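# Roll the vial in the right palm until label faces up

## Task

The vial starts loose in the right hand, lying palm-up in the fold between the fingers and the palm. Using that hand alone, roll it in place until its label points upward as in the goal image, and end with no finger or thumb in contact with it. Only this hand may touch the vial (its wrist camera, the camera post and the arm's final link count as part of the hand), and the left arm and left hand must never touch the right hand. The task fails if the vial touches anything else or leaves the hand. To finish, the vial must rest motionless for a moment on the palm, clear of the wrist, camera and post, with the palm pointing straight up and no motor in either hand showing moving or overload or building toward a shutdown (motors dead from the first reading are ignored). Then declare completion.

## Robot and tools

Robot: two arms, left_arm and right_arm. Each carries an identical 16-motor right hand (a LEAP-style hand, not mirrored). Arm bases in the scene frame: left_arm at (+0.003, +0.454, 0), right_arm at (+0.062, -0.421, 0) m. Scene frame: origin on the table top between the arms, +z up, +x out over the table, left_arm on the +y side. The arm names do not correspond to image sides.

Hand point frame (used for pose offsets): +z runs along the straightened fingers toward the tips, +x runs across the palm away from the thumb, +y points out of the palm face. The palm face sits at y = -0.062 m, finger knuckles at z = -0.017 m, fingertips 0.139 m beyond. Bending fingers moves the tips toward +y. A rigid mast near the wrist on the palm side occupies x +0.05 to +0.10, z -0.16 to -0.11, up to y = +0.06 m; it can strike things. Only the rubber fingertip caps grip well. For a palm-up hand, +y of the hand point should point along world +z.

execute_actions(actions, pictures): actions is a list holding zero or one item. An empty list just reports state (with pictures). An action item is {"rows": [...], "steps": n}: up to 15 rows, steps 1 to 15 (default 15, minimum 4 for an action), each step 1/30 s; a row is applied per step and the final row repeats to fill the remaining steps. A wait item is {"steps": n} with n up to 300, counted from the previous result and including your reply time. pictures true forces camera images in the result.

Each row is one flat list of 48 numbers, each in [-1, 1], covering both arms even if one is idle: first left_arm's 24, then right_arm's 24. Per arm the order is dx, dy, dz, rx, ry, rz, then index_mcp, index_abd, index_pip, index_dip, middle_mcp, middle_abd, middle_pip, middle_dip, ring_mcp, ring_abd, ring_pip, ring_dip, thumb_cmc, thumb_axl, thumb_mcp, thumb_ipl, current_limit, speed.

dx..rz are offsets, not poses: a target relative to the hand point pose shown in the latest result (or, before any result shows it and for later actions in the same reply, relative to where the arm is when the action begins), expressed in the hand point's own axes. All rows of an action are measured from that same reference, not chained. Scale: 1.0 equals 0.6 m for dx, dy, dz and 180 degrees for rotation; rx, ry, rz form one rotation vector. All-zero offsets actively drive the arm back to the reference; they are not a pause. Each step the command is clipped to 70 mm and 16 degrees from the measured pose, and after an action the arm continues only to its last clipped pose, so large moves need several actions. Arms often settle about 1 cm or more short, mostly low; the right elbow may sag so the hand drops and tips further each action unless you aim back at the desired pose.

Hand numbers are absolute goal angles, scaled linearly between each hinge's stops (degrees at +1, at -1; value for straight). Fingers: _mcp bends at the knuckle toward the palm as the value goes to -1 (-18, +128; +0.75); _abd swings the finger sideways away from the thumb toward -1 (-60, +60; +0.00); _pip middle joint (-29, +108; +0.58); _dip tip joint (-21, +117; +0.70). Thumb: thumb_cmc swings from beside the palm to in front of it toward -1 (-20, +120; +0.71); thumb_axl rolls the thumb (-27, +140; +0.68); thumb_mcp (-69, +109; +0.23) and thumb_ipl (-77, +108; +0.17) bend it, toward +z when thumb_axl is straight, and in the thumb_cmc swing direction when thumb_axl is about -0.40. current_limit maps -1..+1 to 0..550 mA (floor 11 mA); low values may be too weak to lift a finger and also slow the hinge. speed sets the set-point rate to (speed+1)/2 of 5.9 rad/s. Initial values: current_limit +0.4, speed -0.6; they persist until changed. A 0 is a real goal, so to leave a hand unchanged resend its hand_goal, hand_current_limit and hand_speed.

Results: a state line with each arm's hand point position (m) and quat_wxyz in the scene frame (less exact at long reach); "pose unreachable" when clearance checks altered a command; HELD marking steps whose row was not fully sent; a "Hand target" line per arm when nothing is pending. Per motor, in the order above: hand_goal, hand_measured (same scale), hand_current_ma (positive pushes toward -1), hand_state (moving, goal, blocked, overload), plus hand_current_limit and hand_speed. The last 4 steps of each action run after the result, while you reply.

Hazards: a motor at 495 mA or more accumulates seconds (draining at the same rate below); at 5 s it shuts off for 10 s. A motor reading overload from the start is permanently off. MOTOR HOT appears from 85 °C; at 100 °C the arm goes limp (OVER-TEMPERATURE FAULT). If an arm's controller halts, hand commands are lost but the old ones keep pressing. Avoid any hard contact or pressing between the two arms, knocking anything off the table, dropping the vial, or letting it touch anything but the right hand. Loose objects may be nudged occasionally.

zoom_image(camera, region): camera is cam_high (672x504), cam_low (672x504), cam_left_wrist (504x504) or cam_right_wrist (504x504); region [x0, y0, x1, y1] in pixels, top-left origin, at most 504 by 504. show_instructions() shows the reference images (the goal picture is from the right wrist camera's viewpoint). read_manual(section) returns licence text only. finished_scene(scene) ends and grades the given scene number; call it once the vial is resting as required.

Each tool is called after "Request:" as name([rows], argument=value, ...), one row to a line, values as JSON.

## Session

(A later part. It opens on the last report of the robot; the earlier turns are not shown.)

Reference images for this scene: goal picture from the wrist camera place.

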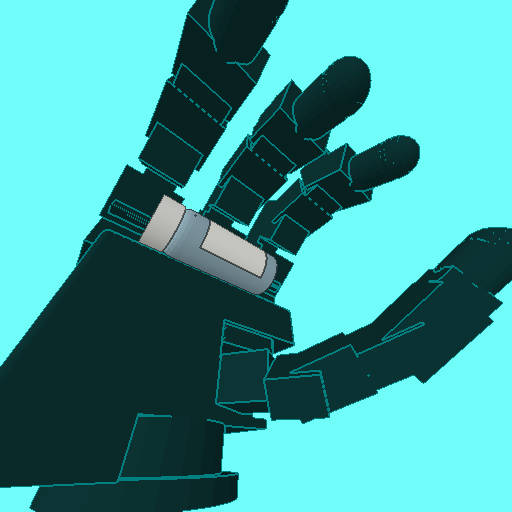

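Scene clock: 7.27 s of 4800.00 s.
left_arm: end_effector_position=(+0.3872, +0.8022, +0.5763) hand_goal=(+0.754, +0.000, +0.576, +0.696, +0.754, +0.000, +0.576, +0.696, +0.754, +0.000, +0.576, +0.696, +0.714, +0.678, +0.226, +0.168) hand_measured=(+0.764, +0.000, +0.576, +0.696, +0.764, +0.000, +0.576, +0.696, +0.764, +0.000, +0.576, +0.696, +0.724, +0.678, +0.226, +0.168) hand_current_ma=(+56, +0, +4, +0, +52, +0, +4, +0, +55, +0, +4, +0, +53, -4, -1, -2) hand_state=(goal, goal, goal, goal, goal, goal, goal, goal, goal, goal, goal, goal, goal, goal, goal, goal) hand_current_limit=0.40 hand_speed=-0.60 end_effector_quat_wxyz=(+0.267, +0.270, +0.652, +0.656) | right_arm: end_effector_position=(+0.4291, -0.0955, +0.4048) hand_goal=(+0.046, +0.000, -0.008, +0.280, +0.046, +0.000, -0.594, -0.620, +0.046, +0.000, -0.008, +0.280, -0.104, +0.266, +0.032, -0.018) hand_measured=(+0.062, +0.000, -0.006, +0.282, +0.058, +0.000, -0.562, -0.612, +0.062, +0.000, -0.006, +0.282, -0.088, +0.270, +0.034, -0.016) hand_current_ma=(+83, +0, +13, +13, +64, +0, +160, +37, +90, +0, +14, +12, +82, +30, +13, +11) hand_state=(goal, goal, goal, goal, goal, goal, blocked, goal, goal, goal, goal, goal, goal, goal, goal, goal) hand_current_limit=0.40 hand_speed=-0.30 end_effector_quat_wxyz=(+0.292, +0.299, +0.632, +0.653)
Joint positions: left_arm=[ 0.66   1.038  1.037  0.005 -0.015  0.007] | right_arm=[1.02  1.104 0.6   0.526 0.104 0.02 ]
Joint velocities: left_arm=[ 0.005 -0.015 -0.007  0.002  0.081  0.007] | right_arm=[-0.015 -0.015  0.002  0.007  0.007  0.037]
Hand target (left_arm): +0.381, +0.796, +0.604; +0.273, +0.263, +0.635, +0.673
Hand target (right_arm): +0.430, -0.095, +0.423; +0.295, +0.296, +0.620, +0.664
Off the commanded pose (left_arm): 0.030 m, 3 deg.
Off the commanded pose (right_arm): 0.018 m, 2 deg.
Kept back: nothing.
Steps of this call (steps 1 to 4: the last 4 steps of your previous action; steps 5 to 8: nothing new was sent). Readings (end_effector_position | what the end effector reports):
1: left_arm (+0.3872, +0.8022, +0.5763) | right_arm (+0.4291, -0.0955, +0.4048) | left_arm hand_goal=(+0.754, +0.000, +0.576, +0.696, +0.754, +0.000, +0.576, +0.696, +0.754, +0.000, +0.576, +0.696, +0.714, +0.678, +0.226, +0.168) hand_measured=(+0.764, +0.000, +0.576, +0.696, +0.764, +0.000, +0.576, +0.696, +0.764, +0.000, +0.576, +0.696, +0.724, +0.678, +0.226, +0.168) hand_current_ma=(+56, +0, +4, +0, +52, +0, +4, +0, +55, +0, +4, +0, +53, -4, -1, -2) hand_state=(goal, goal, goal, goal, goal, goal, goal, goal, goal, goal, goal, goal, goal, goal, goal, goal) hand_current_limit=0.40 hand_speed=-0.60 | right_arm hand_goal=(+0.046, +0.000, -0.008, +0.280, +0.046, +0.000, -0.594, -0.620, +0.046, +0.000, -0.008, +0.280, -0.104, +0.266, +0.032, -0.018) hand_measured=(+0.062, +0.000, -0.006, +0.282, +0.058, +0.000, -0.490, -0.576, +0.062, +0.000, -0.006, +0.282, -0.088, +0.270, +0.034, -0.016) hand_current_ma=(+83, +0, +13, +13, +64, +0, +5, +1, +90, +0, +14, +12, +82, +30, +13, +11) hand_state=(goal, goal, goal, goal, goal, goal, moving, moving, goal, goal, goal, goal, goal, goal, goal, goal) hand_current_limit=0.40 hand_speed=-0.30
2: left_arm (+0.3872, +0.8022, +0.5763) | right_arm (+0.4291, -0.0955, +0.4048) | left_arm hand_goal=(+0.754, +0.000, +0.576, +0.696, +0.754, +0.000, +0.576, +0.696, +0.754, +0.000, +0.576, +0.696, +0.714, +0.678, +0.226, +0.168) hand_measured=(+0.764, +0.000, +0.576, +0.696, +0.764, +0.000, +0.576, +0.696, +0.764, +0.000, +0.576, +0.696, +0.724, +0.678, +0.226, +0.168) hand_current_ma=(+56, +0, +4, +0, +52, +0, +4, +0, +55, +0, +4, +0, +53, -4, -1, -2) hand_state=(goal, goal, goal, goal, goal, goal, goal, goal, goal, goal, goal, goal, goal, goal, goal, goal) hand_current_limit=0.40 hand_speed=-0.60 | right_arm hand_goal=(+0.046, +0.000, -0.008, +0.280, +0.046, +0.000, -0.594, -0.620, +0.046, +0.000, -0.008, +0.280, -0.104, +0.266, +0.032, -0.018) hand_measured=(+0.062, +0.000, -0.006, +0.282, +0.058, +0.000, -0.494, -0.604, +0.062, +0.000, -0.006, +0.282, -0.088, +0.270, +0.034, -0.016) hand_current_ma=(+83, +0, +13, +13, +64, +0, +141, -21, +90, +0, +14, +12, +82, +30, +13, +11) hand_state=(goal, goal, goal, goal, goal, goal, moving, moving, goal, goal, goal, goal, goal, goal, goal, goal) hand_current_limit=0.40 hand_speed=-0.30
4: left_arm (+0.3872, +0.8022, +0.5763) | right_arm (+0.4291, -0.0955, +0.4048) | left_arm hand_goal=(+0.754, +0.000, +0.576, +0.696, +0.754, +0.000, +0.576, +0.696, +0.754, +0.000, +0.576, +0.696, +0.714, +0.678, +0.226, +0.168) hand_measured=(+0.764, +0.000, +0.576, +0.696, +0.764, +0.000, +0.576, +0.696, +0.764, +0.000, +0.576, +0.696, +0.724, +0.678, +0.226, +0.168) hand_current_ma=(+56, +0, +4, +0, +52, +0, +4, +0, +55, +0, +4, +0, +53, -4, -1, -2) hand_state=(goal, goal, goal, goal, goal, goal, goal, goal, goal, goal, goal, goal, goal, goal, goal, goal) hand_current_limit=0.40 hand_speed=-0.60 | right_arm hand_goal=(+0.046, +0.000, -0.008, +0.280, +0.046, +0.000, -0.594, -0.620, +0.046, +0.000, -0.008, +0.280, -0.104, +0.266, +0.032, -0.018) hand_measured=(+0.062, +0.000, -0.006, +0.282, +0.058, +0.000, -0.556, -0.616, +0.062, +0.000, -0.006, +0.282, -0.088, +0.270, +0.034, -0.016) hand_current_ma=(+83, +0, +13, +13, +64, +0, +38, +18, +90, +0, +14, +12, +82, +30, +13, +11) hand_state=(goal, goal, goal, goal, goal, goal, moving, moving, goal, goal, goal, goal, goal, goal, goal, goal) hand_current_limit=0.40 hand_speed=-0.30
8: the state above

Request:
execute_actions([
  {"rows": [[0,0.0478,-0.0121,-0.0166,0,0,0.754,0,0.576,0.696,0.754,0,0.576,0.696,0.754,0,0.576,0.696,0.714,0.678,0.226,0.168,0.4,-0.6,0.001,0.0303,0.0034,-0.0107,0,0.0012,0.046,0,-0.008,0.28,0.046,0,-0.6,-0.61,0.046,0,-0.008,0.28,-0.104,0.266,0.032,-0.018,0.4,-0.3],[0,0.0478,-0.0121,-0.0166,0,0,0.754,0,0.576,0.696,0.754,0,0.576,0.696,0.754,0,0.576,0.696,0.714,0.678,0.226,0.168,0.4,-0.6,0.001,0.0303,0.0034,-0.0107,0,0.0012,0.046,0,-0.008,0.28,0.046,0,-0.615,-0.59,0.046,0,-0.008,0.28,-0.104,0.266,0.032,-0.018,0.4,-0.3],[0,0.0478,-0.0121,-0.0166,0,0,0.754,0,0.576,0.696,0.754,0,0.576,0.696,0.754,0,0.576,0.696,0.714,0.678,0.226,0.168,0.4,-0.6,0.001,0.0303,0.0034,-0.0107,0,0.0012,0.046,0,-0.008,0.28,0.046,0,-0.635,-0.56,0.046,0,-0.008,0.28,-0.104,0.266,0.032,-0.018,0.4,-0.3],[0,0.0478,-0.0121,-0.0166,0,0,0.754,0,0.576,0.696,0.754,0,0.576,0.696,0.754,0,0.576,0.696,0.714,0.678,0.226,0.168,0.4,-0.6,0.001,0.0303,0.0034,-0.0107,0,0.0012,0.046,0,-0.008,0.28,0.046,0,-0.656,-0.53,0.046,0,-0.008,0.28,-0.104,0.266,0.032,-0.018,0.4,-0.3],[0,0.0478,-0.0121,-0.0166,0,0,0.754,0,0.576,0.696,0.754,0,0.576,0.696,0.754,0,0.576,0.696,0.714,0.678,0.226,0.168,0.4,-0.6,0.001,0.0303,0.0034,-0.0107,0,0.0012,0.046,0,-0.008,0.28,0.046,0,-0.676,-0.5,0.046,0,-0.008,0.28,-0.104,0.266,0.032,-0.018,0.4,-0.3],[0,0.0478,-0.0121,-0.0166,0,0,0.754,0,0.576,0.696,0.754,0,0.576,0.696,0.754,0,0.576,0.696,0.714,0.678,0.226,0.168,0.4,-0.6,0.001,0.0303,0.0034,-0.0107,0,0.0012,0.046,0,-0.008,0.28,0.046,0,-0.696,-0.47,0.046,0,-0.008,0.28,-0.104,0.266,0.032,-0.018,0.4,-0.3],[0,0.0478,-0.0121,-0.0166,0,0,0.754,0,0.576,0.696,0.754,0,0.576,0.696,0.754,0,0.576,0.696,0.714,0.678,0.226,0.168,0.4,-0.6,0.001,0.0303,0.0034,-0.0107,0,0.0012,0.046,0,-0.008,0.28,0.046,0,-0.718,-0.44,0.046,0,-0.008,0.28,-0.104,0.266,0.032,-0.018,0.4,-0.3],[0,0.0478,-0.0121,-0.0166,0,0,0.754,0,0.576,0.696,0.754,0,0.576,0.696,0.754,0,0.576,0.696,0.714,0.678,0.226,0.168,0.4,-0.6,0.001,0.0303,0.0034,-0.0107,0,0.0012,0.046,0,-0.008,0.28,0.046,0,-0.74,-0.41,0.046,0,-0.008,0.28,-0.104,0.266,0.032,-0.018,0.4,-0.3],[0,0.0478,-0.0121,-0.0166,0,0,0.754,0,0.576,0.696,0.754,0,0.576,0.696,0.754,0,0.576,0.696,0.714,0.678,0.226,0.168,0.4,-0.6,0.001,0.0303,0.0034,-0.0107,0,0.0012,0.046,0,-0.008,0.28,0.046,0,-0.762,-0.38,0.046,0,-0.008,0.28,-0.104,0.266,0.032,-0.018,0.4,-0.3],[0,0.0478,-0.0121,-0.0166,0,0,0.754,0,0.576,0.696,0.754,0,0.576,0.696,0.754,0,0.576,0.696,0.714,0.678,0.226,0.168,0.4,-0.6,0.001,0.0303,0.0034,-0.0107,0,0.0012,0.046,0,-0.008,0.28,0.046,0,-0.783,-0.35,0.046,0,-0.008,0.28,-0.104,0.266,0.032,-0.018,0.4,-0.3],[0,0.0478,-0.0121,-0.0166,0,0,0.754,0,0.576,0.696,0.754,0,0.576,0.696,0.754,0,0.576,0.696,0.714,0.678,0.226,0.168,0.4,-0.6,0.001,0.0303,0.0034,-0.0107,0,0.0012,0.046,0,-0.008,0.28,0.046,0,-0.804,-0.32,0.046,0,-0.008,0.28,-0.104,0.266,0.032,-0.018,0.4,-0.3],[0,0.0478,-0.0121,-0.0166,0,0,0.754,0,0.576,0.696,0.754,0,0.576,0.696,0.754,0,0.576,0.696,0.714,0.678,0.226,0.168,0.4,-0.6,0.001,0.0303,0.0034,-0.0107,0,0.0012,0.046,0,-0.008,0.28,0.046,0,-0.826,-0.29,0.046,0,-0.008,0.28,-0.104,0.266,0.032,-0.018,0.4,-0.3],[0,0.0478,-0.0121,-0.0166,0,0,0.754,0,0.576,0.696,0.754,0,0.576,0.696,0.754,0,0.576,0.696,0.714,0.678,0.226,0.168,0.4,-0.6,0.001,0.0303,0.0034,-0.0107,0,0.0012,0.046,0,-0.008,0.28,0.046,0,-0.847,-0.26,0.046,0,-0.008,0.28,-0.104,0.266,0.032,-0.018,0.4,-0.3],[0,0.0478,-0.0121,-0.0166,0,0,0.754,0,0.576,0.696,0.754,0,0.576,0.696,0.754,0,0.576,0.696,0.714,0.678,0.226,0.168,0.4,-0.6,0.001,0.0303,0.0034,-0.0107,0,0.0012,0.046,0,-0.008,0.28,0.046,0,-0.868,-0.23,0.046,0,-0.008,0.28,-0.104,0.266,0.032,-0.018,0.4,-0.3],[0,0.0478,-0.0121,-0.0166,0,0,0.754,0,0.576,0.696,0.754,0,0.576,0.696,0.754,0,0.576,0.696,0.714,0.678,0.226,0.168,0.4,-0.6,0.001,0.0303,0.0034,-0.0107,0,0.0012,0.046,0,-0.008,0.28,0.046,0,-0.889,-0.2,0.046,0,-0.008,0.28,-0.104,0.266,0.032,-0.018,0.4,-0.3]], "steps": 15},
])

Request:
execute_actions([
  {"rows": [[0,0.0478,-0.0121,-0.0166,0,0,0.754,0,0.576,0.696,0.754,0,0.576,0.696,0.754,0,0.576,0.696,0.714,0.678,0.226,0.168,0.4,-0.6,0.001,0.0303,0.0034,-0.0107,0,0.0012,0.046,0,-0.008,0.28,0.046,0,-0.91,-0.17,0.046,0,-0.008,0.28,-0.104,0.266,0.032,-0.018,0.4,-0.3],[0,0.0478,-0.0121,-0.0166,0,0,0.754,0,0.576,0.696,0.754,0,0.576,0.696,0.754,0,0.576,0.696,0.714,0.678,0.226,0.168,0.4,-0.6,0.001,0.0303,0.0034,-0.0107,0,0.0012,0.046,0,-0.008,0.28,0.046,0,-0.93,-0.14,0.046,0,-0.008,0.28,-0.104,0.266,0.032,-0.018,0.4,-0.3],[0,0.0478,-0.0121,-0.0166,0,0,0.754,0,0.576,0.696,0.754,0,0.576,0.696,0.754,0,0.576,0.696,0.714,0.678,0.226,0.168,0.4,-0.6,0.001,0.0303,0.0034,-0.0107,0,0.0012,0.046,0,-0.008,0.28,0.046,0,-0.949,-0.11,0.046,0,-0.008,0.28,-0.104,0.266,0.032,-0.018,0.4,-0.3],[0,0.0478,-0.0121,-0.0166,0,0,0.754,0,0.576,0.696,0.754,0,0.576,0.696,0.754,0,0.576,0.696,0.714,0.678,0.226,0.168,0.4,-0.6,0.001,0.0303,0.0034,-0.0107,0,0.0012,0.046,0,-0.008,0.28,0.046,0,-0.967,-0.08,0.046,0,-0.008,0.28,-0.104,0.266,0.032,-0.018,0.4,-0.3],[0,0.0478,-0.0121,-0.0166,0,0,0.754,0,0.576,0.696,0.754,0,0.576,0.696,0.754,0,0.576,0.696,0.714,0.678,0.226,0.168,0.4,-0.6,0.001,0.0303,0.0034,-0.0107,0,0.0012,0.046,0,-0.008,0.28,0.046,0,-0.985,-0.05,0.046,0,-0.008,0.28,-0.104,0.266,0.032,-0.018,0.4,-0.3],[0,0.0478,-0.0121,-0.0166,0,0,0.754,0,0.576,0.696,0.754,0,0.576,0.696,0.754,0,0.576,0.696,0.714,0.678,0.226,0.168,0.4,-0.6,0.001,0.0303,0.0034,-0.0107,0,0.0012,0.046,0,-0.008,0.28,0.046,0,-0.998,-0.03,0.046,0,-0.008,0.28,-0.104,0.266,0.032,-0.018,0.4,-0.3],[0,0.0478,-0.0121,-0.0166,0,0,0.754,0,0.576,0.696,0.754,0,0.576,0.696,0.754,0,0.576,0.696,0.714,0.678,0.226,0.168,0.4,-0.6,0.001,0.0303,0.0034,-0.0107,0,0.0012,0.046,0,-0.008,0.28,0.046,0,-0.998,-0.03,0.046,0,-0.008,0.28,-0.104,0.266,0.032,-0.018,0.4,-0.3],[0,0.0478,-0.0121,-0.0166,0,0,0.754,0,0.576,0.696,0.754,0,0.576,0.696,0.754,0,0.576,0.696,0.714,0.678,0.226,0.168,0.4,-0.6,0.001,0.0303,0.0034,-0.0107,0,0.0012,0.046,0,-0.008,0.28,0.046,0,-0.998,-0.03,0.046,0,-0.008,0.28,-0.104,0.266,0.032,-0.018,0.4,-0.3],[0,0.0478,-0.0121,-0.0166,0,0,0.754,0,0.576,0.696,0.754,0,0.576,0.696,0.754,0,0.576,0.696,0.714,0.678,0.226,0.168,0.4,-0.6,0.001,0.0303,0.0034,-0.0107,0,0.0012,0.046,0,-0.008,0.28,0.046,0,-0.49,-0.03,0.046,0,-0.008,0.28,-0.104,0.266,0.032,-0.018,0.8,-0.2],[0,0.0478,-0.0121,-0.0166,0,0,0.754,0,0.576,0.696,0.754,0,0.576,0.696,0.754,0,0.576,0.696,0.714,0.678,0.226,0.168,0.4,-0.6,0.001,0.0303,0.0034,-0.0107,0,0.0012,0.046,0,-0.008,0.28,0.046,0,-0.49,-0.03,0.046,0,-0.008,0.28,-0.104,0.266,0.032,-0.018,0.8,-0.2],[0,0.0478,-0.0121,-0.0166,0,0,0.754,0,0.576,0.696,0.754,0,0.576,0.696,0.754,0,0.576,0.696,0.714,0.678,0.226,0.168,0.4,-0.6,0.001,0.0303,0.0034,-0.0107,0,0.0012,0.046,0,-0.008,0.28,0.046,0,-0.49,-0.62,0.046,0,-0.008,0.28,-0.104,0.266,0.032,-0.018,0.8,-0.2]], "steps": 15},
])

Request:
execute_actions([
  {"rows": [[0,0.0478,-0.0121,-0.0166,0,0,0.754,0,0.576,0.696,0.754,0,0.576,0.696,0.754,0,0.576,0.696,0.714,0.678,0.226,0.168,0.4,-0.6,0.001,0.0303,0.0034,-0.0107,0,0.0012,0.046,0,-0.008,0.28,0.046,0,-0.49,-0.62,0.046,0,-0.008,0.28,-0.104,0.266,0.032,-0.018,0.8,-0.2]], "steps": 9},
], pictures=true)

Scene clock: 9.47 s of 4800.00 s.
left_arm: end_effector_position=(+0.3872, +0.8022, +0.5763) hand_goal=(+0.754, +0.000, +0.576, +0.696, +0.754, +0.000, +0.576, +0.696, +0.754, +0.000, +0.576, +0.696, +0.714, +0.678, +0.226, +0.168) hand_measured=(+0.764, +0.000, +0.576, +0.696, +0.764, +0.000, +0.576, +0.696, +0.764, +0.000, +0.576, +0.696, +0.724, +0.678, +0.226, +0.168) hand_current_ma=(+56, +0, +4, +0, +52, +0, +4, +0, +55, +0, +4, +0, +53, -4, -1, -2) hand_state=(goal, goal, goal, goal, goal, goal, goal, goal, goal, goal, goal, goal, goal, goal, goal, goal) hand_current_limit=0.40 hand_speed=-0.60 end_effector_quat_wxyz=(+0.267, +0.270, +0.652, +0.656) | right_arm: end_effector_position=(+0.4291, -0.0955, +0.4048) hand_goal=(+0.046, +0.000, -0.008, +0.280, +0.046, +0.000, -0.804, -0.320, +0.046, +0.000, -0.008, +0.280, -0.104, +0.266, +0.032, -0.018) hand_measured=(+0.062, +0.000, -0.006, +0.282, +0.060, +0.000, -0.712, -0.390, +0.062, +0.000, -0.006, +0.282, -0.088, +0.270, +0.034, -0.016) hand_current_ma=(+83, +0, +13, +13, +76, +0, +198, -20, +90, +0, +14, +12, +82, +30, +13, +11) hand_state=(goal, goal, goal, goal, goal, goal, moving, moving, goal, goal, goal, goal, goal, goal, goal, goal) hand_current_limit=0.40 hand_speed=-0.30 end_effector_quat_wxyz=(+0.292, +0.299, +0.632, +0.653)
Joint positions: left_arm=[ 0.66   1.038  1.037  0.005 -0.015  0.007] | right_arm=[1.02  1.104 0.6   0.526 0.104 0.02 ]
Joint velocities: left_arm=[-0.005  0.005 -0.032  0.002 -0.007 -0.007] | right_arm=[-0.005  0.005 -0.007 -0.002 -0.095  0.066]
Steps of this call (steps 1 to 55: nothing new was sent; steps 56 to 66: the first 11 steps of this action). Readings (end_effector_position | what the end effector reports):
56: left_arm (+0.3872, +0.8022, +0.5763) | right_arm (+0.4291, -0.0955, +0.4048) | left_arm hand_goal=(+0.754, +0.000, +0.576, +0.696, +0.754, +0.000, +0.576, +0.696, +0.754, +0.000, +0.576, +0.696, +0.714, +0.678, +0.226, +0.168) hand_measured=(+0.764, +0.000, +0.576, +0.696, +0.764, +0.000, +0.576, +0.696, +0.764, +0.000, +0.576, +0.696, +0.724, +0.678, +0.226, +0.168) hand_current_ma=(+56, +0, +4, +0, +52, +0, +4, +0, +55, +0, +4, +0, +53, -4, -1, -2) hand_state=(goal, goal, goal, goal, goal, goal, goal, goal, goal, goal, goal, goal, goal, goal, goal, goal) hand_current_limit=0.40 hand_speed=-0.60 | right_arm hand_goal=(+0.046, +0.000, -0.008, +0.280, +0.046, +0.000, -0.600, -0.610, +0.046, +0.000, -0.008, +0.280, -0.104, +0.266, +0.032, -0.018) hand_measured=(+0.062, +0.000, -0.006, +0.282, +0.058, +0.000, -0.562, -0.612, +0.062, +0.000, -0.006, +0.282, -0.088, +0.270, +0.034, -0.016) hand_current_ma=(+83, +0, +13, +13, +64, +0, +160, +37, +90, +0, +14, +12, +82, +30, +13, +11) hand_state=(goal, goal, goal, goal, goal, goal, moving, moving, goal, goal, goal, goal, goal, goal, goal, goal) hand_current_limit=0.40 hand_speed=-0.30
57: left_arm (+0.3872, +0.8022, +0.5763) | right_arm (+0.4291, -0.0955, +0.4048) | left_arm hand_goal=(+0.754, +0.000, +0.576, +0.696, +0.754, +0.000, +0.576, +0.696, +0.754, +0.000, +0.576, +0.696, +0.714, +0.678, +0.226, +0.168) hand_measured=(+0.764, +0.000, +0.576, +0.696, +0.764, +0.000, +0.576, +0.696, +0.764, +0.000, +0.576, +0.696, +0.724, +0.678, +0.226, +0.168) hand_current_ma=(+56, +0, +4, +0, +52, +0, +4, +0, +55, +0, +4, +0, +53, -4, -1, -2) hand_state=(goal, goal, goal, goal, goal, goal, goal, goal, goal, goal, goal, goal, goal, goal, goal, goal) hand_current_limit=0.40 hand_speed=-0.60 | right_arm hand_goal=(+0.046, +0.000, -0.008, +0.280, +0.046, +0.000, -0.614, -0.590, +0.046, +0.000, -0.008, +0.280, -0.104, +0.266, +0.032, -0.018) hand_measured=(+0.062, +0.000, -0.006, +0.282, +0.058, +0.000, -0.562, -0.612, +0.062, +0.000, -0.006, +0.282, -0.088, +0.270, +0.034, -0.016) hand_current_ma=(+83, +0, +13, +13, +65, +0, +193, +7, +90, +0, +14, +12, +82, +30, +13, +11) hand_state=(goal, goal, goal, goal, goal, goal, moving, moving, goal, goal, goal, goal, goal, goal, goal, goal) hand_current_limit=0.40 hand_speed=-0.30
59: left_arm (+0.3872, +0.8022, +0.5763) | right_arm (+0.4291, -0.0955, +0.4048) | left_arm hand_goal=(+0.754, +0.000, +0.576, +0.696, +0.754, +0.000, +0.576, +0.696, +0.754, +0.000, +0.576, +0.696, +0.714, +0.678, +0.226, +0.168) hand_measured=(+0.764, +0.000, +0.576, +0.696, +0.764, +0.000, +0.576, +0.696, +0.764, +0.000, +0.576, +0.696, +0.724, +0.678, +0.226, +0.168) hand_current_ma=(+56, +0, +4, +0, +52, +0, +4, +0, +55, +0, +4, +0, +53, -4, -1, -2) hand_state=(goal, goal, goal, goal, goal, goal, goal, goal, goal, goal, goal, goal, goal, goal, goal, goal) hand_current_limit=0.40 hand_speed=-0.60 | right_arm hand_goal=(+0.046, +0.000, -0.008, +0.280, +0.046, +0.000, -0.656, -0.530, +0.046, +0.000, -0.008, +0.280, -0.104, +0.266, +0.032, -0.018) hand_measured=(+0.062, +0.000, -0.006, +0.282, +0.060, +0.000, -0.576, -0.594, +0.062, +0.000, -0.006, +0.282, -0.088, +0.270, +0.034, -0.016) hand_current_ma=(+83, +0, +13, +13, +76, +0, +220, -47, +90, +0, +14, +12, +82, +30, +13, +11) hand_state=(goal, goal, goal, goal, moving, goal, moving, moving, goal, goal, goal, goal, goal, goal, goal, goal) hand_current_limit=0.40 hand_speed=-0.30
63: left_arm (+0.3872, +0.8022, +0.5763) | right_arm (+0.4291, -0.0955, +0.4048) | left_arm hand_goal=(+0.754, +0.000, +0.576, +0.696, +0.754, +0.000, +0.576, +0.696, +0.754, +0.000, +0.576, +0.696, +0.714, +0.678, +0.226, +0.168) hand_measured=(+0.764, +0.000, +0.576, +0.696, +0.764, +0.000, +0.576, +0.696, +0.764, +0.000, +0.576, +0.696, +0.724, +0.678, +0.226, +0.168) hand_current_ma=(+56, +0, +4, +0, +52, +0, +4, +0, +55, +0, +4, +0, +53, -4, -1, -2) hand_state=(goal, goal, goal, goal, goal, goal, goal, goal, goal, goal, goal, goal, goal, goal, goal, goal) hand_current_limit=0.40 hand_speed=-0.60 | right_arm hand_goal=(+0.046, +0.000, -0.008, +0.280, +0.046, +0.000, -0.740, -0.410, +0.046, +0.000, -0.008, +0.280, -0.104, +0.266, +0.032, -0.018) hand_measured=(+0.062, +0.000, -0.006, +0.282, +0.060, +0.000, -0.650, -0.480, +0.062, +0.000, -0.006, +0.282, -0.088, +0.270, +0.034, -0.016) hand_current_ma=(+83, +0, +13, +13, +76, +0, +196, -17, +90, +0, +14, +12, +82, +30, +13, +11) hand_state=(goal, goal, goal, goal, goal, goal, moving, moving, goal, goal, goal, goal, goal, goal, goal, goal) hand_current_limit=0.40 hand_speed=-0.30
66: the state above

Scene clock: 9.97 s of 4800.00 s.
left_arm: end_effector_position=(+0.3872, +0.8022, +0.5763) hand_goal=(+0.754, +0.000, +0.576, +0.696, +0.754, +0.000, +0.576, +0.696, +0.754, +0.000, +0.576, +0.696, +0.714, +0.678, +0.226, +0.168) hand_measured=(+0.764, +0.000, +0.576, +0.696, +0.764, +0.000, +0.576, +0.696, +0.764, +0.000, +0.576, +0.696, +0.724, +0.678, +0.226, +0.168) hand_current_ma=(+56, +0, +4, +0, +52, +0, +4, +0, +55, +0, +4, +0, +53, -4, -1, -2) hand_state=(goal, goal, goal, goal, goal, goal, goal, goal, goal, goal, goal, goal, goal, goal, goal, goal) hand_current_limit=0.40 hand_speed=-0.60 end_effector_quat_wxyz=(+0.267, +0.270, +0.652, +0.656) | right_arm: end_effector_position=(+0.4291, -0.0955, +0.4048) hand_goal=(+0.046, +0.000, -0.008, +0.280, +0.046, +0.000, -0.490, -0.620, +0.046, +0.000, -0.008, +0.280, -0.104, +0.266, +0.032, -0.018) hand_measured=(+0.062, +0.000, -0.006, +0.282, +0.058, +0.000, -0.936, -0.026, +0.062, +0.000, -0.006, +0.282, -0.088, +0.270, +0.034, -0.016) hand_current_ma=(+83, +0, +13, +13, +54, +0, -151, +13, +90, +0, +14, +12, +82, +30, +13, +11) hand_state=(goal, goal, goal, goal, moving, goal, moving, moving, goal, goal, goal, goal, goal, goal, goal, goal) hand_current_limit=0.80 hand_speed=-0.20 end_effector_quat_wxyz=(+0.292, +0.299, +0.632, +0.653)
Joint positions: left_arm=[ 0.66   1.038  1.037  0.005 -0.015  0.007] | right_arm=[1.02  1.104 0.6   0.526 0.104 0.02 ]
Joint velocities: left_arm=[-0.015 -0.005  0.017 -0.007  0.007  0.066] | right_arm=[ 0.005 -0.015 -0.012 -0.002 -0.066  0.037]
Off your previous action's commanded pose (left_arm): 0.030 m, 3 deg at its last step (step 4 of this call).
Off your previous action's commanded pose (right_arm): 0.018 m, 2 deg at its last step (step 4 of this call).
Steps of this call (steps 1 to 4: the last 4 steps of your previous action; steps 5 to 15: the first 11 steps of this action, its rows measured from where the robot was after step 4). Readings (end_effector_position | what the end effector reports):
4: left_arm (+0.3872, +0.8022, +0.5763) | right_arm (+0.4291, -0.0955, +0.4048) | left_arm hand_goal=(+0.754, +0.000, +0.576, +0.696, +0.754, +0.000, +0.576, +0.696, +0.754, +0.000, +0.576, +0.696, +0.714, +0.678, +0.226, +0.168) hand_measured=(+0.764, +0.000, +0.576, +0.696, +0.764, +0.000, +0.576, +0.696, +0.764, +0.000, +0.576, +0.696, +0.724, +0.678, +0.226, +0.168) hand_current_ma=(+56, +0, +4, +0, +52, +0, +4, +0, +55, +0, +4, +0, +53, -4, -1, -2) hand_state=(goal, goal, goal, goal, goal, goal, goal, goal, goal, goal, goal, goal, goal, goal, goal, goal) hand_current_limit=0.40 hand_speed=-0.60 | right_arm hand_goal=(+0.046, +0.000, -0.008, +0.280, +0.046, +0.000, -0.888, -0.200, +0.046, +0.000, -0.008, +0.280, -0.104, +0.266, +0.032, -0.018) hand_measured=(+0.062, +0.000, -0.006, +0.282, +0.060, +0.000, -0.800, -0.270, +0.062, +0.000, -0.006, +0.282, -0.088, +0.270, +0.034, -0.016) hand_current_ma=(+83, +0, +13, +13, +76, +0, +188, -16, +90, +0, +14, +12, +82, +30, +13, +11) hand_state=(goal, goal, goal, goal, goal, goal, moving, moving, goal, goal, goal, goal, goal, goal, goal, goal) hand_current_limit=0.40 hand_speed=-0.30
5: left_arm (+0.3872, +0.8022, +0.5763) | right_arm (+0.4291, -0.0955, +0.4048) | left_arm hand_goal=(+0.754, +0.000, +0.576, +0.696, +0.754, +0.000, +0.576, +0.696, +0.754, +0.000, +0.576, +0.696, +0.714, +0.678, +0.226, +0.168) hand_measured=(+0.764, +0.000, +0.576, +0.696, +0.764, +0.000, +0.576, +0.696, +0.764, +0.000, +0.576, +0.696, +0.724, +0.678, +0.226, +0.168) hand_current_ma=(+56, +0, +4, +0, +52, +0, +4, +0, +55, +0, +4, +0, +53, -4, -1, -2) hand_state=(goal, goal, goal, goal, goal, goal, goal, goal, goal, goal, goal, goal, goal, goal, goal, goal) hand_current_limit=0.40 hand_speed=-0.60 | right_arm hand_goal=(+0.046, +0.000, -0.008, +0.280, +0.046, +0.000, -0.910, -0.170, +0.046, +0.000, -0.008, +0.280, -0.104, +0.266, +0.032, -0.018) hand_measured=(+0.062, +0.000, -0.006, +0.282, +0.060, +0.000, -0.822, -0.238, +0.062, +0.000, -0.006, +0.282, -0.088, +0.270, +0.034, -0.016) hand_current_ma=(+83, +0, +13, +13, +76, +0, +193, -15, +90, +0, +14, +12, +82, +30, +13, +11) hand_state=(goal, goal, goal, goal, goal, goal, moving, moving, goal, goal, goal, goal, goal, goal, goal, goal) hand_current_limit=0.40 hand_speed=-0.30
6: left_arm (+0.3872, +0.8022, +0.5763) | right_arm (+0.4291, -0.0955, +0.4048) | left_arm hand_goal=(+0.754, +0.000, +0.576, +0.696, +0.754, +0.000, +0.576, +0.696, +0.754, +0.000, +0.576, +0.696, +0.714, +0.678, +0.226, +0.168) hand_measured=(+0.764, +0.000, +0.576, +0.696, +0.764, +0.000, +0.576, +0.696, +0.764, +0.000, +0.576, +0.696, +0.724, +0.678, +0.226, +0.168) hand_current_ma=(+56, +0, +4, +0, +52, +0, +4, +0, +55, +0, +4, +0, +53, -4, -1, -2) hand_state=(goal, goal, goal, goal, goal, goal, goal, goal, goal, goal, goal, goal, goal, goal, goal, goal) hand_current_limit=0.40 hand_speed=-0.60 | right_arm hand_goal=(+0.046, +0.000, -0.008, +0.280, +0.046, +0.000, -0.930, -0.140, +0.046, +0.000, -0.008, +0.280, -0.104, +0.266, +0.032, -0.018) hand_measured=(+0.062, +0.000, -0.006, +0.282, +0.060, +0.000, -0.844, -0.208, +0.062, +0.000, -0.006, +0.282, -0.088, +0.270, +0.034, -0.016) hand_current_ma=(+83, +0, +13, +13, +76, +0, +203, -15, +90, +0, +14, +12, +82, +30, +13, +11) hand_state=(goal, goal, goal, goal, goal, goal, moving, moving, goal, goal, goal, goal, goal, goal, goal, goal) hand_current_limit=0.40 hand_speed=-0.30
8: left_arm (+0.3872, +0.8022, +0.5763) | right_arm (+0.4291, -0.0955, +0.4048) | left_arm hand_goal=(+0.754, +0.000, +0.576, +0.696, +0.754, +0.000, +0.576, +0.696, +0.754, +0.000, +0.576, +0.696, +0.714, +0.678, +0.226, +0.168) hand_measured=(+0.764, +0.000, +0.576, +0.696, +0.764, +0.000, +0.576, +0.696, +0.764, +0.000, +0.576, +0.696, +0.724, +0.678, +0.226, +0.168) hand_current_ma=(+56, +0, +4, +0, +52, +0, +4, +0, +55, +0, +4, +0, +53, -4, -1, -2) hand_state=(goal, goal, goal, goal, goal, goal, goal, goal, goal, goal, goal, goal, goal, goal, goal, goal) hand_current_limit=0.40 hand_speed=-0.60 | right_arm hand_goal=(+0.046, +0.000, -0.008, +0.280, +0.046, +0.000, -0.966, -0.080, +0.046, +0.000, -0.008, +0.280, -0.104, +0.266, +0.032, -0.018) hand_measured=(+0.062, +0.000, -0.006, +0.282, +0.060, +0.000, -0.884, -0.148, +0.062, +0.000, -0.006, +0.282, -0.088, +0.270, +0.034, -0.016) hand_current_ma=(+83, +0, +13, +13, +76, +0, +204, -15, +90, +0, +14, +12, +82, +30, +13, +11) hand_state=(goal, goal, goal, goal, goal, goal, moving, moving, goal, goal, goal, goal, goal, goal, goal, goal) hand_current_limit=0.40 hand_speed=-0.30
12: left_arm (+0.3872, +0.8022, +0.5763) | right_arm (+0.4291, -0.0955, +0.4048) | left_arm hand_goal=(+0.754, +0.000, +0.576, +0.696, +0.754, +0.000, +0.576, +0.696, +0.754, +0.000, +0.576, +0.696, +0.714, +0.678, +0.226, +0.168) hand_measured=(+0.764, +0.000, +0.576, +0.696, +0.764, +0.000, +0.576, +0.696, +0.764, +0.000, +0.576, +0.696, +0.724, +0.678, +0.226, +0.168) hand_current_ma=(+56, +0, +4, +0, +52, +0, +4, +0, +55, +0, +4, +0, +53, -4, -1, -2) hand_state=(goal, goal, goal, goal, goal, goal, goal, goal, goal, goal, goal, goal, goal, goal, goal, goal) hand_current_limit=0.40 hand_speed=-0.60 | right_arm hand_goal=(+0.046, +0.000, -0.008, +0.280, +0.046, +0.000, -0.998, -0.030, +0.046, +0.000, -0.008, +0.280, -0.104, +0.266, +0.032, -0.018) hand_measured=(+0.062, +0.000, -0.006, +0.282, +0.060, +0.000, -0.954, -0.038, +0.062, +0.000, -0.006, +0.282, -0.088, +0.270, +0.034, -0.016) hand_current_ma=(+83, +0, +13, +13, +76, +0, +181, +51, +90, +0, +14, +12, +82, +30, +13, +11) hand_state=(goal, goal, goal, goal, goal, goal, moving, moving, goal, goal, goal, goal, goal, goal, goal, goal) hand_current_limit=0.40 hand_speed=-0.30
15: the state above

Scene clock: 10.27 s of 4800.00 s.
left_arm: end_effector_position=(+0.3872, +0.8022, +0.5763) hand_goal=(+0.754, +0.000, +0.576, +0.696, +0.754, +0.000, +0.576, +0.696, +0.754, +0.000, +0.576, +0.696, +0.714, +0.678, +0.226, +0.168) hand_measured=(+0.764, +0.000, +0.576, +0.696, +0.764, +0.000, +0.576, +0.696, +0.764, +0.000, +0.576, +0.696, +0.724, +0.678, +0.226, +0.168) hand_current_ma=(+56, +0, +4, +0, +52, +0, +4, +0, +55, +0, +4, +0, +53, -4, -1, -2) hand_state=(goal, goal, goal, goal, goal, goal, goal, goal, goal, goal, goal, goal, goal, goal, goal, goal) hand_current_limit=0.40 hand_speed=-0.60 end_effector_quat_wxyz=(+0.267, +0.270, +0.652, +0.656) | right_arm: end_effector_position=(+0.4291, -0.0955, +0.4048) hand_goal=(+0.046, +0.000, -0.008, +0.280, +0.046, +0.000, -0.490, -0.620, +0.046, +0.000, -0.008, +0.280, -0.104, +0.266, +0.032, -0.018) hand_measured=(+0.062, +0.000, -0.006, +0.282, +0.056, +0.000, -0.530, -0.402, +0.062, +0.000, -0.006, +0.282, -0.088, +0.270, +0.034, -0.016) hand_current_ma=(+83, +0, +13, +13, +57, +0, -1, +82, +90, +0, +14, +12, +82, +30, +13, +11) hand_state=(goal, goal, goal, goal, goal, goal, moving, moving, goal, goal, goal, goal, goal, goal, goal, goal) hand_current_limit=0.80 hand_speed=-0.20 end_effector_quat_wxyz=(+0.292, +0.299, +0.632, +0.653)
Joint positions: left_arm=[ 0.66   1.038  1.037  0.005 -0.015  0.007] | right_arm=[1.02  1.104 0.6   0.526 0.104 0.02 ]
Joint velocities: left_arm=[ 0.005 -0.015  0.012  0.007 -0.007  0.037] | right_arm=[-0.024  0.005 -0.017 -0.012 -0.022  0.11 ]
Off your previous action's commanded pose (left_arm): 0.030 m, 3 deg at its last step (step 4 of this call).
Off your previous action's commanded pose (right_arm): 0.018 m, 2 deg at its last step (step 4 of this call).
Steps of this call (steps 1 to 4: the last 4 steps of your previous action; steps 5 to 9: the first 5 steps of this action, its rows measured from where the robot was after step 4). Readings (end_effector_position | what the end effector reports):
4: left_arm (+0.3872, +0.8022, +0.5763) | right_arm (+0.4291, -0.0955, +0.4048) | left_arm hand_goal=(+0.754, +0.000, +0.576, +0.696, +0.754, +0.000, +0.576, +0.696, +0.754, +0.000, +0.576, +0.696, +0.714, +0.678, +0.226, +0.168) hand_measured=(+0.764, +0.000, +0.576, +0.696, +0.764, +0.000, +0.576, +0.696, +0.764, +0.000, +0.576, +0.696, +0.724, +0.678, +0.226, +0.168) hand_current_ma=(+56, +0, +4, +0, +52, +0, +4, +0, +55, +0, +4, +0, +53, -4, -1, -2) hand_state=(goal, goal, goal, goal, goal, goal, goal, goal, goal, goal, goal, goal, goal, goal, goal, goal) hand_current_limit=0.40 hand_speed=-0.60 | right_arm hand_goal=(+0.046, +0.000, -0.008, +0.280, +0.046, +0.000, -0.490, -0.620, +0.046, +0.000, -0.008, +0.280, -0.104, +0.266, +0.032, -0.018) hand_measured=(+0.062, +0.000, -0.006, +0.282, +0.056, +0.000, -0.758, -0.162, +0.062, +0.000, -0.006, +0.282, -0.088, +0.270, +0.034, -0.016) hand_current_ma=(+83, +0, +13, +13, +57, +0, -108, +63, +90, +0, +14, +12, +82, +30, +13, +11) hand_state=(goal, goal, goal, goal, goal, goal, moving, moving, goal, goal, goal, goal, goal, goal, goal, goal) hand_current_limit=0.80 hand_speed=-0.20
5: left_arm (+0.3872, +0.8022, +0.5763) | right_arm (+0.4291, -0.0955, +0.4048) | left_arm hand_goal=(+0.754, +0.000, +0.576, +0.696, +0.754, +0.000, +0.576, +0.696, +0.754, +0.000, +0.576, +0.696, +0.714, +0.678, +0.226, +0.168) hand_measured=(+0.764, +0.000, +0.576, +0.696, +0.764, +0.000, +0.576, +0.696, +0.764, +0.000, +0.576, +0.696, +0.724, +0.678, +0.226, +0.168) hand_current_ma=(+56, +0, +4, +0, +52, +0, +4, +0, +55, +0, +4, +0, +53, -4, -1, -2) hand_state=(goal, goal, goal, goal, goal, goal, goal, goal, goal, goal, goal, goal, goal, goal, goal, goal) hand_current_limit=0.40 hand_speed=-0.60 | right_arm hand_goal=(+0.046, +0.000, -0.008, +0.280, +0.046, +0.000, -0.490, -0.620, +0.046, +0.000, -0.008, +0.280, -0.104, +0.266, +0.032, -0.018) hand_measured=(+0.062, +0.000, -0.006, +0.282, +0.056, +0.000, -0.712, -0.208, +0.062, +0.000, -0.006, +0.282, -0.088, +0.270, +0.034, -0.016) hand_current_ma=(+83, +0, +13, +13, +57, +0, -86, +91, +90, +0, +14, +12, +82, +30, +13, +11) hand_state=(goal, goal, goal, goal, goal, goal, moving, moving, goal, goal, goal, goal, goal, goal, goal, goal) hand_current_limit=0.80 hand_speed=-0.20
6: left_arm (+0.3872, +0.8022, +0.5763) | right_arm (+0.4291, -0.0955, +0.4048) | left_arm hand_goal=(+0.754, +0.000, +0.576, +0.696, +0.754, +0.000, +0.576, +0.696, +0.754, +0.000, +0.576, +0.696, +0.714, +0.678, +0.226, +0.168) hand_measured=(+0.764, +0.000, +0.576, +0.696, +0.764, +0.000, +0.576, +0.696, +0.764, +0.000, +0.576, +0.696, +0.724, +0.678, +0.226, +0.168) hand_current_ma=(+56, +0, +4, +0, +52, +0, +4, +0, +55, +0, +4, +0, +53, -4, -1, -2) hand_state=(goal, goal, goal, goal, goal, goal, goal, goal, goal, goal, goal, goal, goal, goal, goal, goal) hand_current_limit=0.40 hand_speed=-0.60 | right_arm hand_goal=(+0.046, +0.000, -0.008, +0.280, +0.046, +0.000, -0.490, -0.620, +0.046, +0.000, -0.008, +0.280, -0.104, +0.266, +0.032, -0.018) hand_measured=(+0.062, +0.000, -0.006, +0.282, +0.056, +0.000, -0.666, -0.258, +0.062, +0.000, -0.006, +0.282, -0.088, +0.270, +0.034, -0.016) hand_current_ma=(+83, +0, +13, +13, +57, +0, -101, +69, +90, +0, +14, +12, +82, +30, +13, +11) hand_state=(goal, goal, goal, goal, goal, goal, moving, moving, goal, goal, goal, goal, goal, goal, goal, goal) hand_current_limit=0.80 hand_speed=-0.20
8: left_arm (+0.3872, +0.8022, +0.5763) | right_arm (+0.4291, -0.0955, +0.4048) | left_arm hand_goal=(+0.754, +0.000, +0.576, +0.696, +0.754, +0.000, +0.576, +0.696, +0.754, +0.000, +0.576, +0.696, +0.714, +0.678, +0.226, +0.168) hand_measured=(+0.764, +0.000, +0.576, +0.696, +0.764, +0.000, +0.576, +0.696, +0.764, +0.000, +0.576, +0.696, +0.724, +0.678, +0.226, +0.168) hand_current_ma=(+56, +0, +4, +0, +52, +0, +4, +0, +55, +0, +4, +0, +53, -4, -1, -2) hand_state=(goal, goal, goal, goal, goal, goal, goal, goal, goal, goal, goal, goal, goal, goal, goal, goal) hand_current_limit=0.40 hand_speed=-0.60 | right_arm hand_goal=(+0.046, +0.000, -0.008, +0.280, +0.046, +0.000, -0.490, -0.620, +0.046, +0.000, -0.008, +0.280, -0.104, +0.266, +0.032, -0.018) hand_measured=(+0.062, +0.000, -0.006, +0.282, +0.056, +0.000, -0.574, -0.354, +0.062, +0.000, -0.006, +0.282, -0.088, +0.270, +0.034, -0.016) hand_current_ma=(+83, +0, +13, +13, +57, +0, -96, +73, +90, +0, +14, +12, +82, +30, +13, +11) hand_state=(goal, goal, goal, goal, goal, goal, moving, moving, goal, goal, goal, goal, goal, goal, goal, goal) hand_current_limit=0.80 hand_speed=-0.20
9: the state above
camera_calibration (this result's frames):
cam_left_wrist: T_world_to_cam=[[0.52159, -0.56124, 0.642615, -0.0920017], [-0.223378, -0.816743, -0.532008, 0.994181], [0.823436, 0.133944, -0.551374, 0.012814], [0, 0, 0, 1]] pos_world=[0.259514, 0.758639, 0.5951]
cam_right_wrist: T_world_to_cam=[[0.451625, -0.666618, 0.593005, -0.469052], [-0.317551, -0.741225, -0.591394, 0.256611], [0.833784, 0.0787792, -0.546441, -0.00894971], [0, 0, 0, 1]] pos_world=[0.300785, -0.121767, 0.425019]

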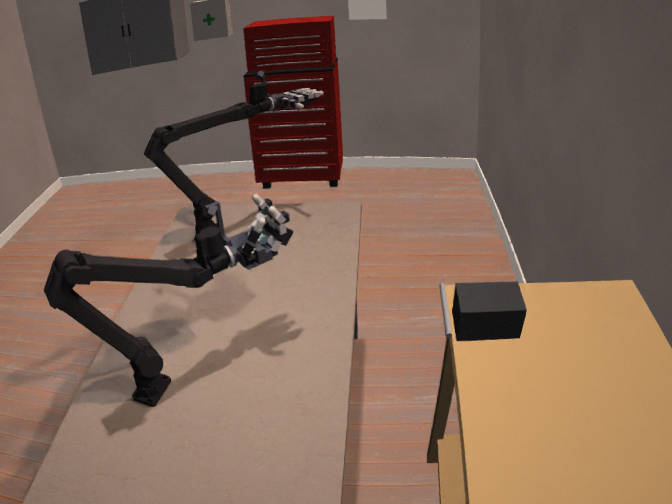

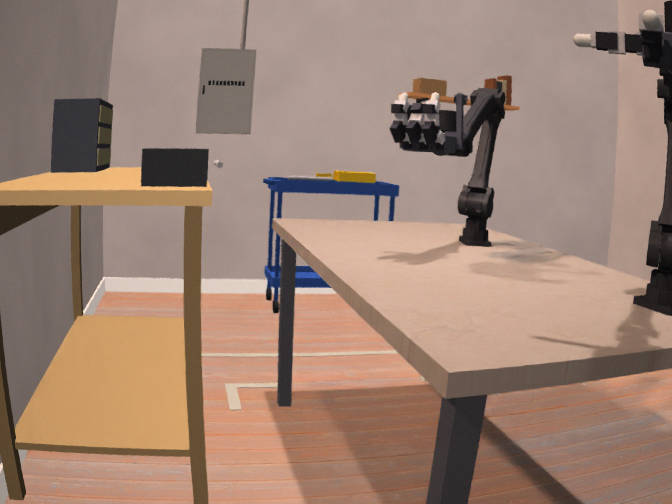

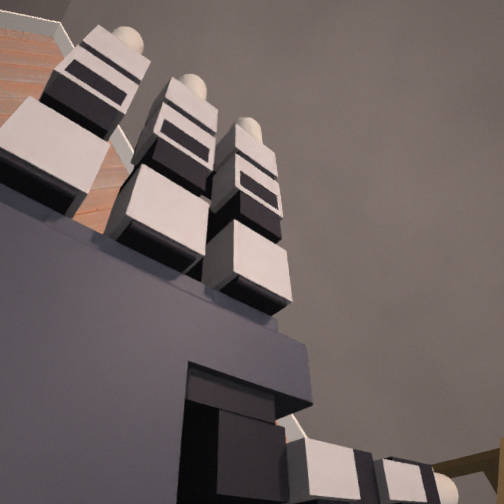

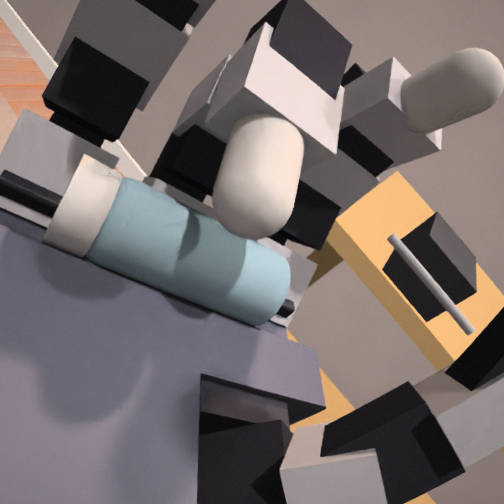

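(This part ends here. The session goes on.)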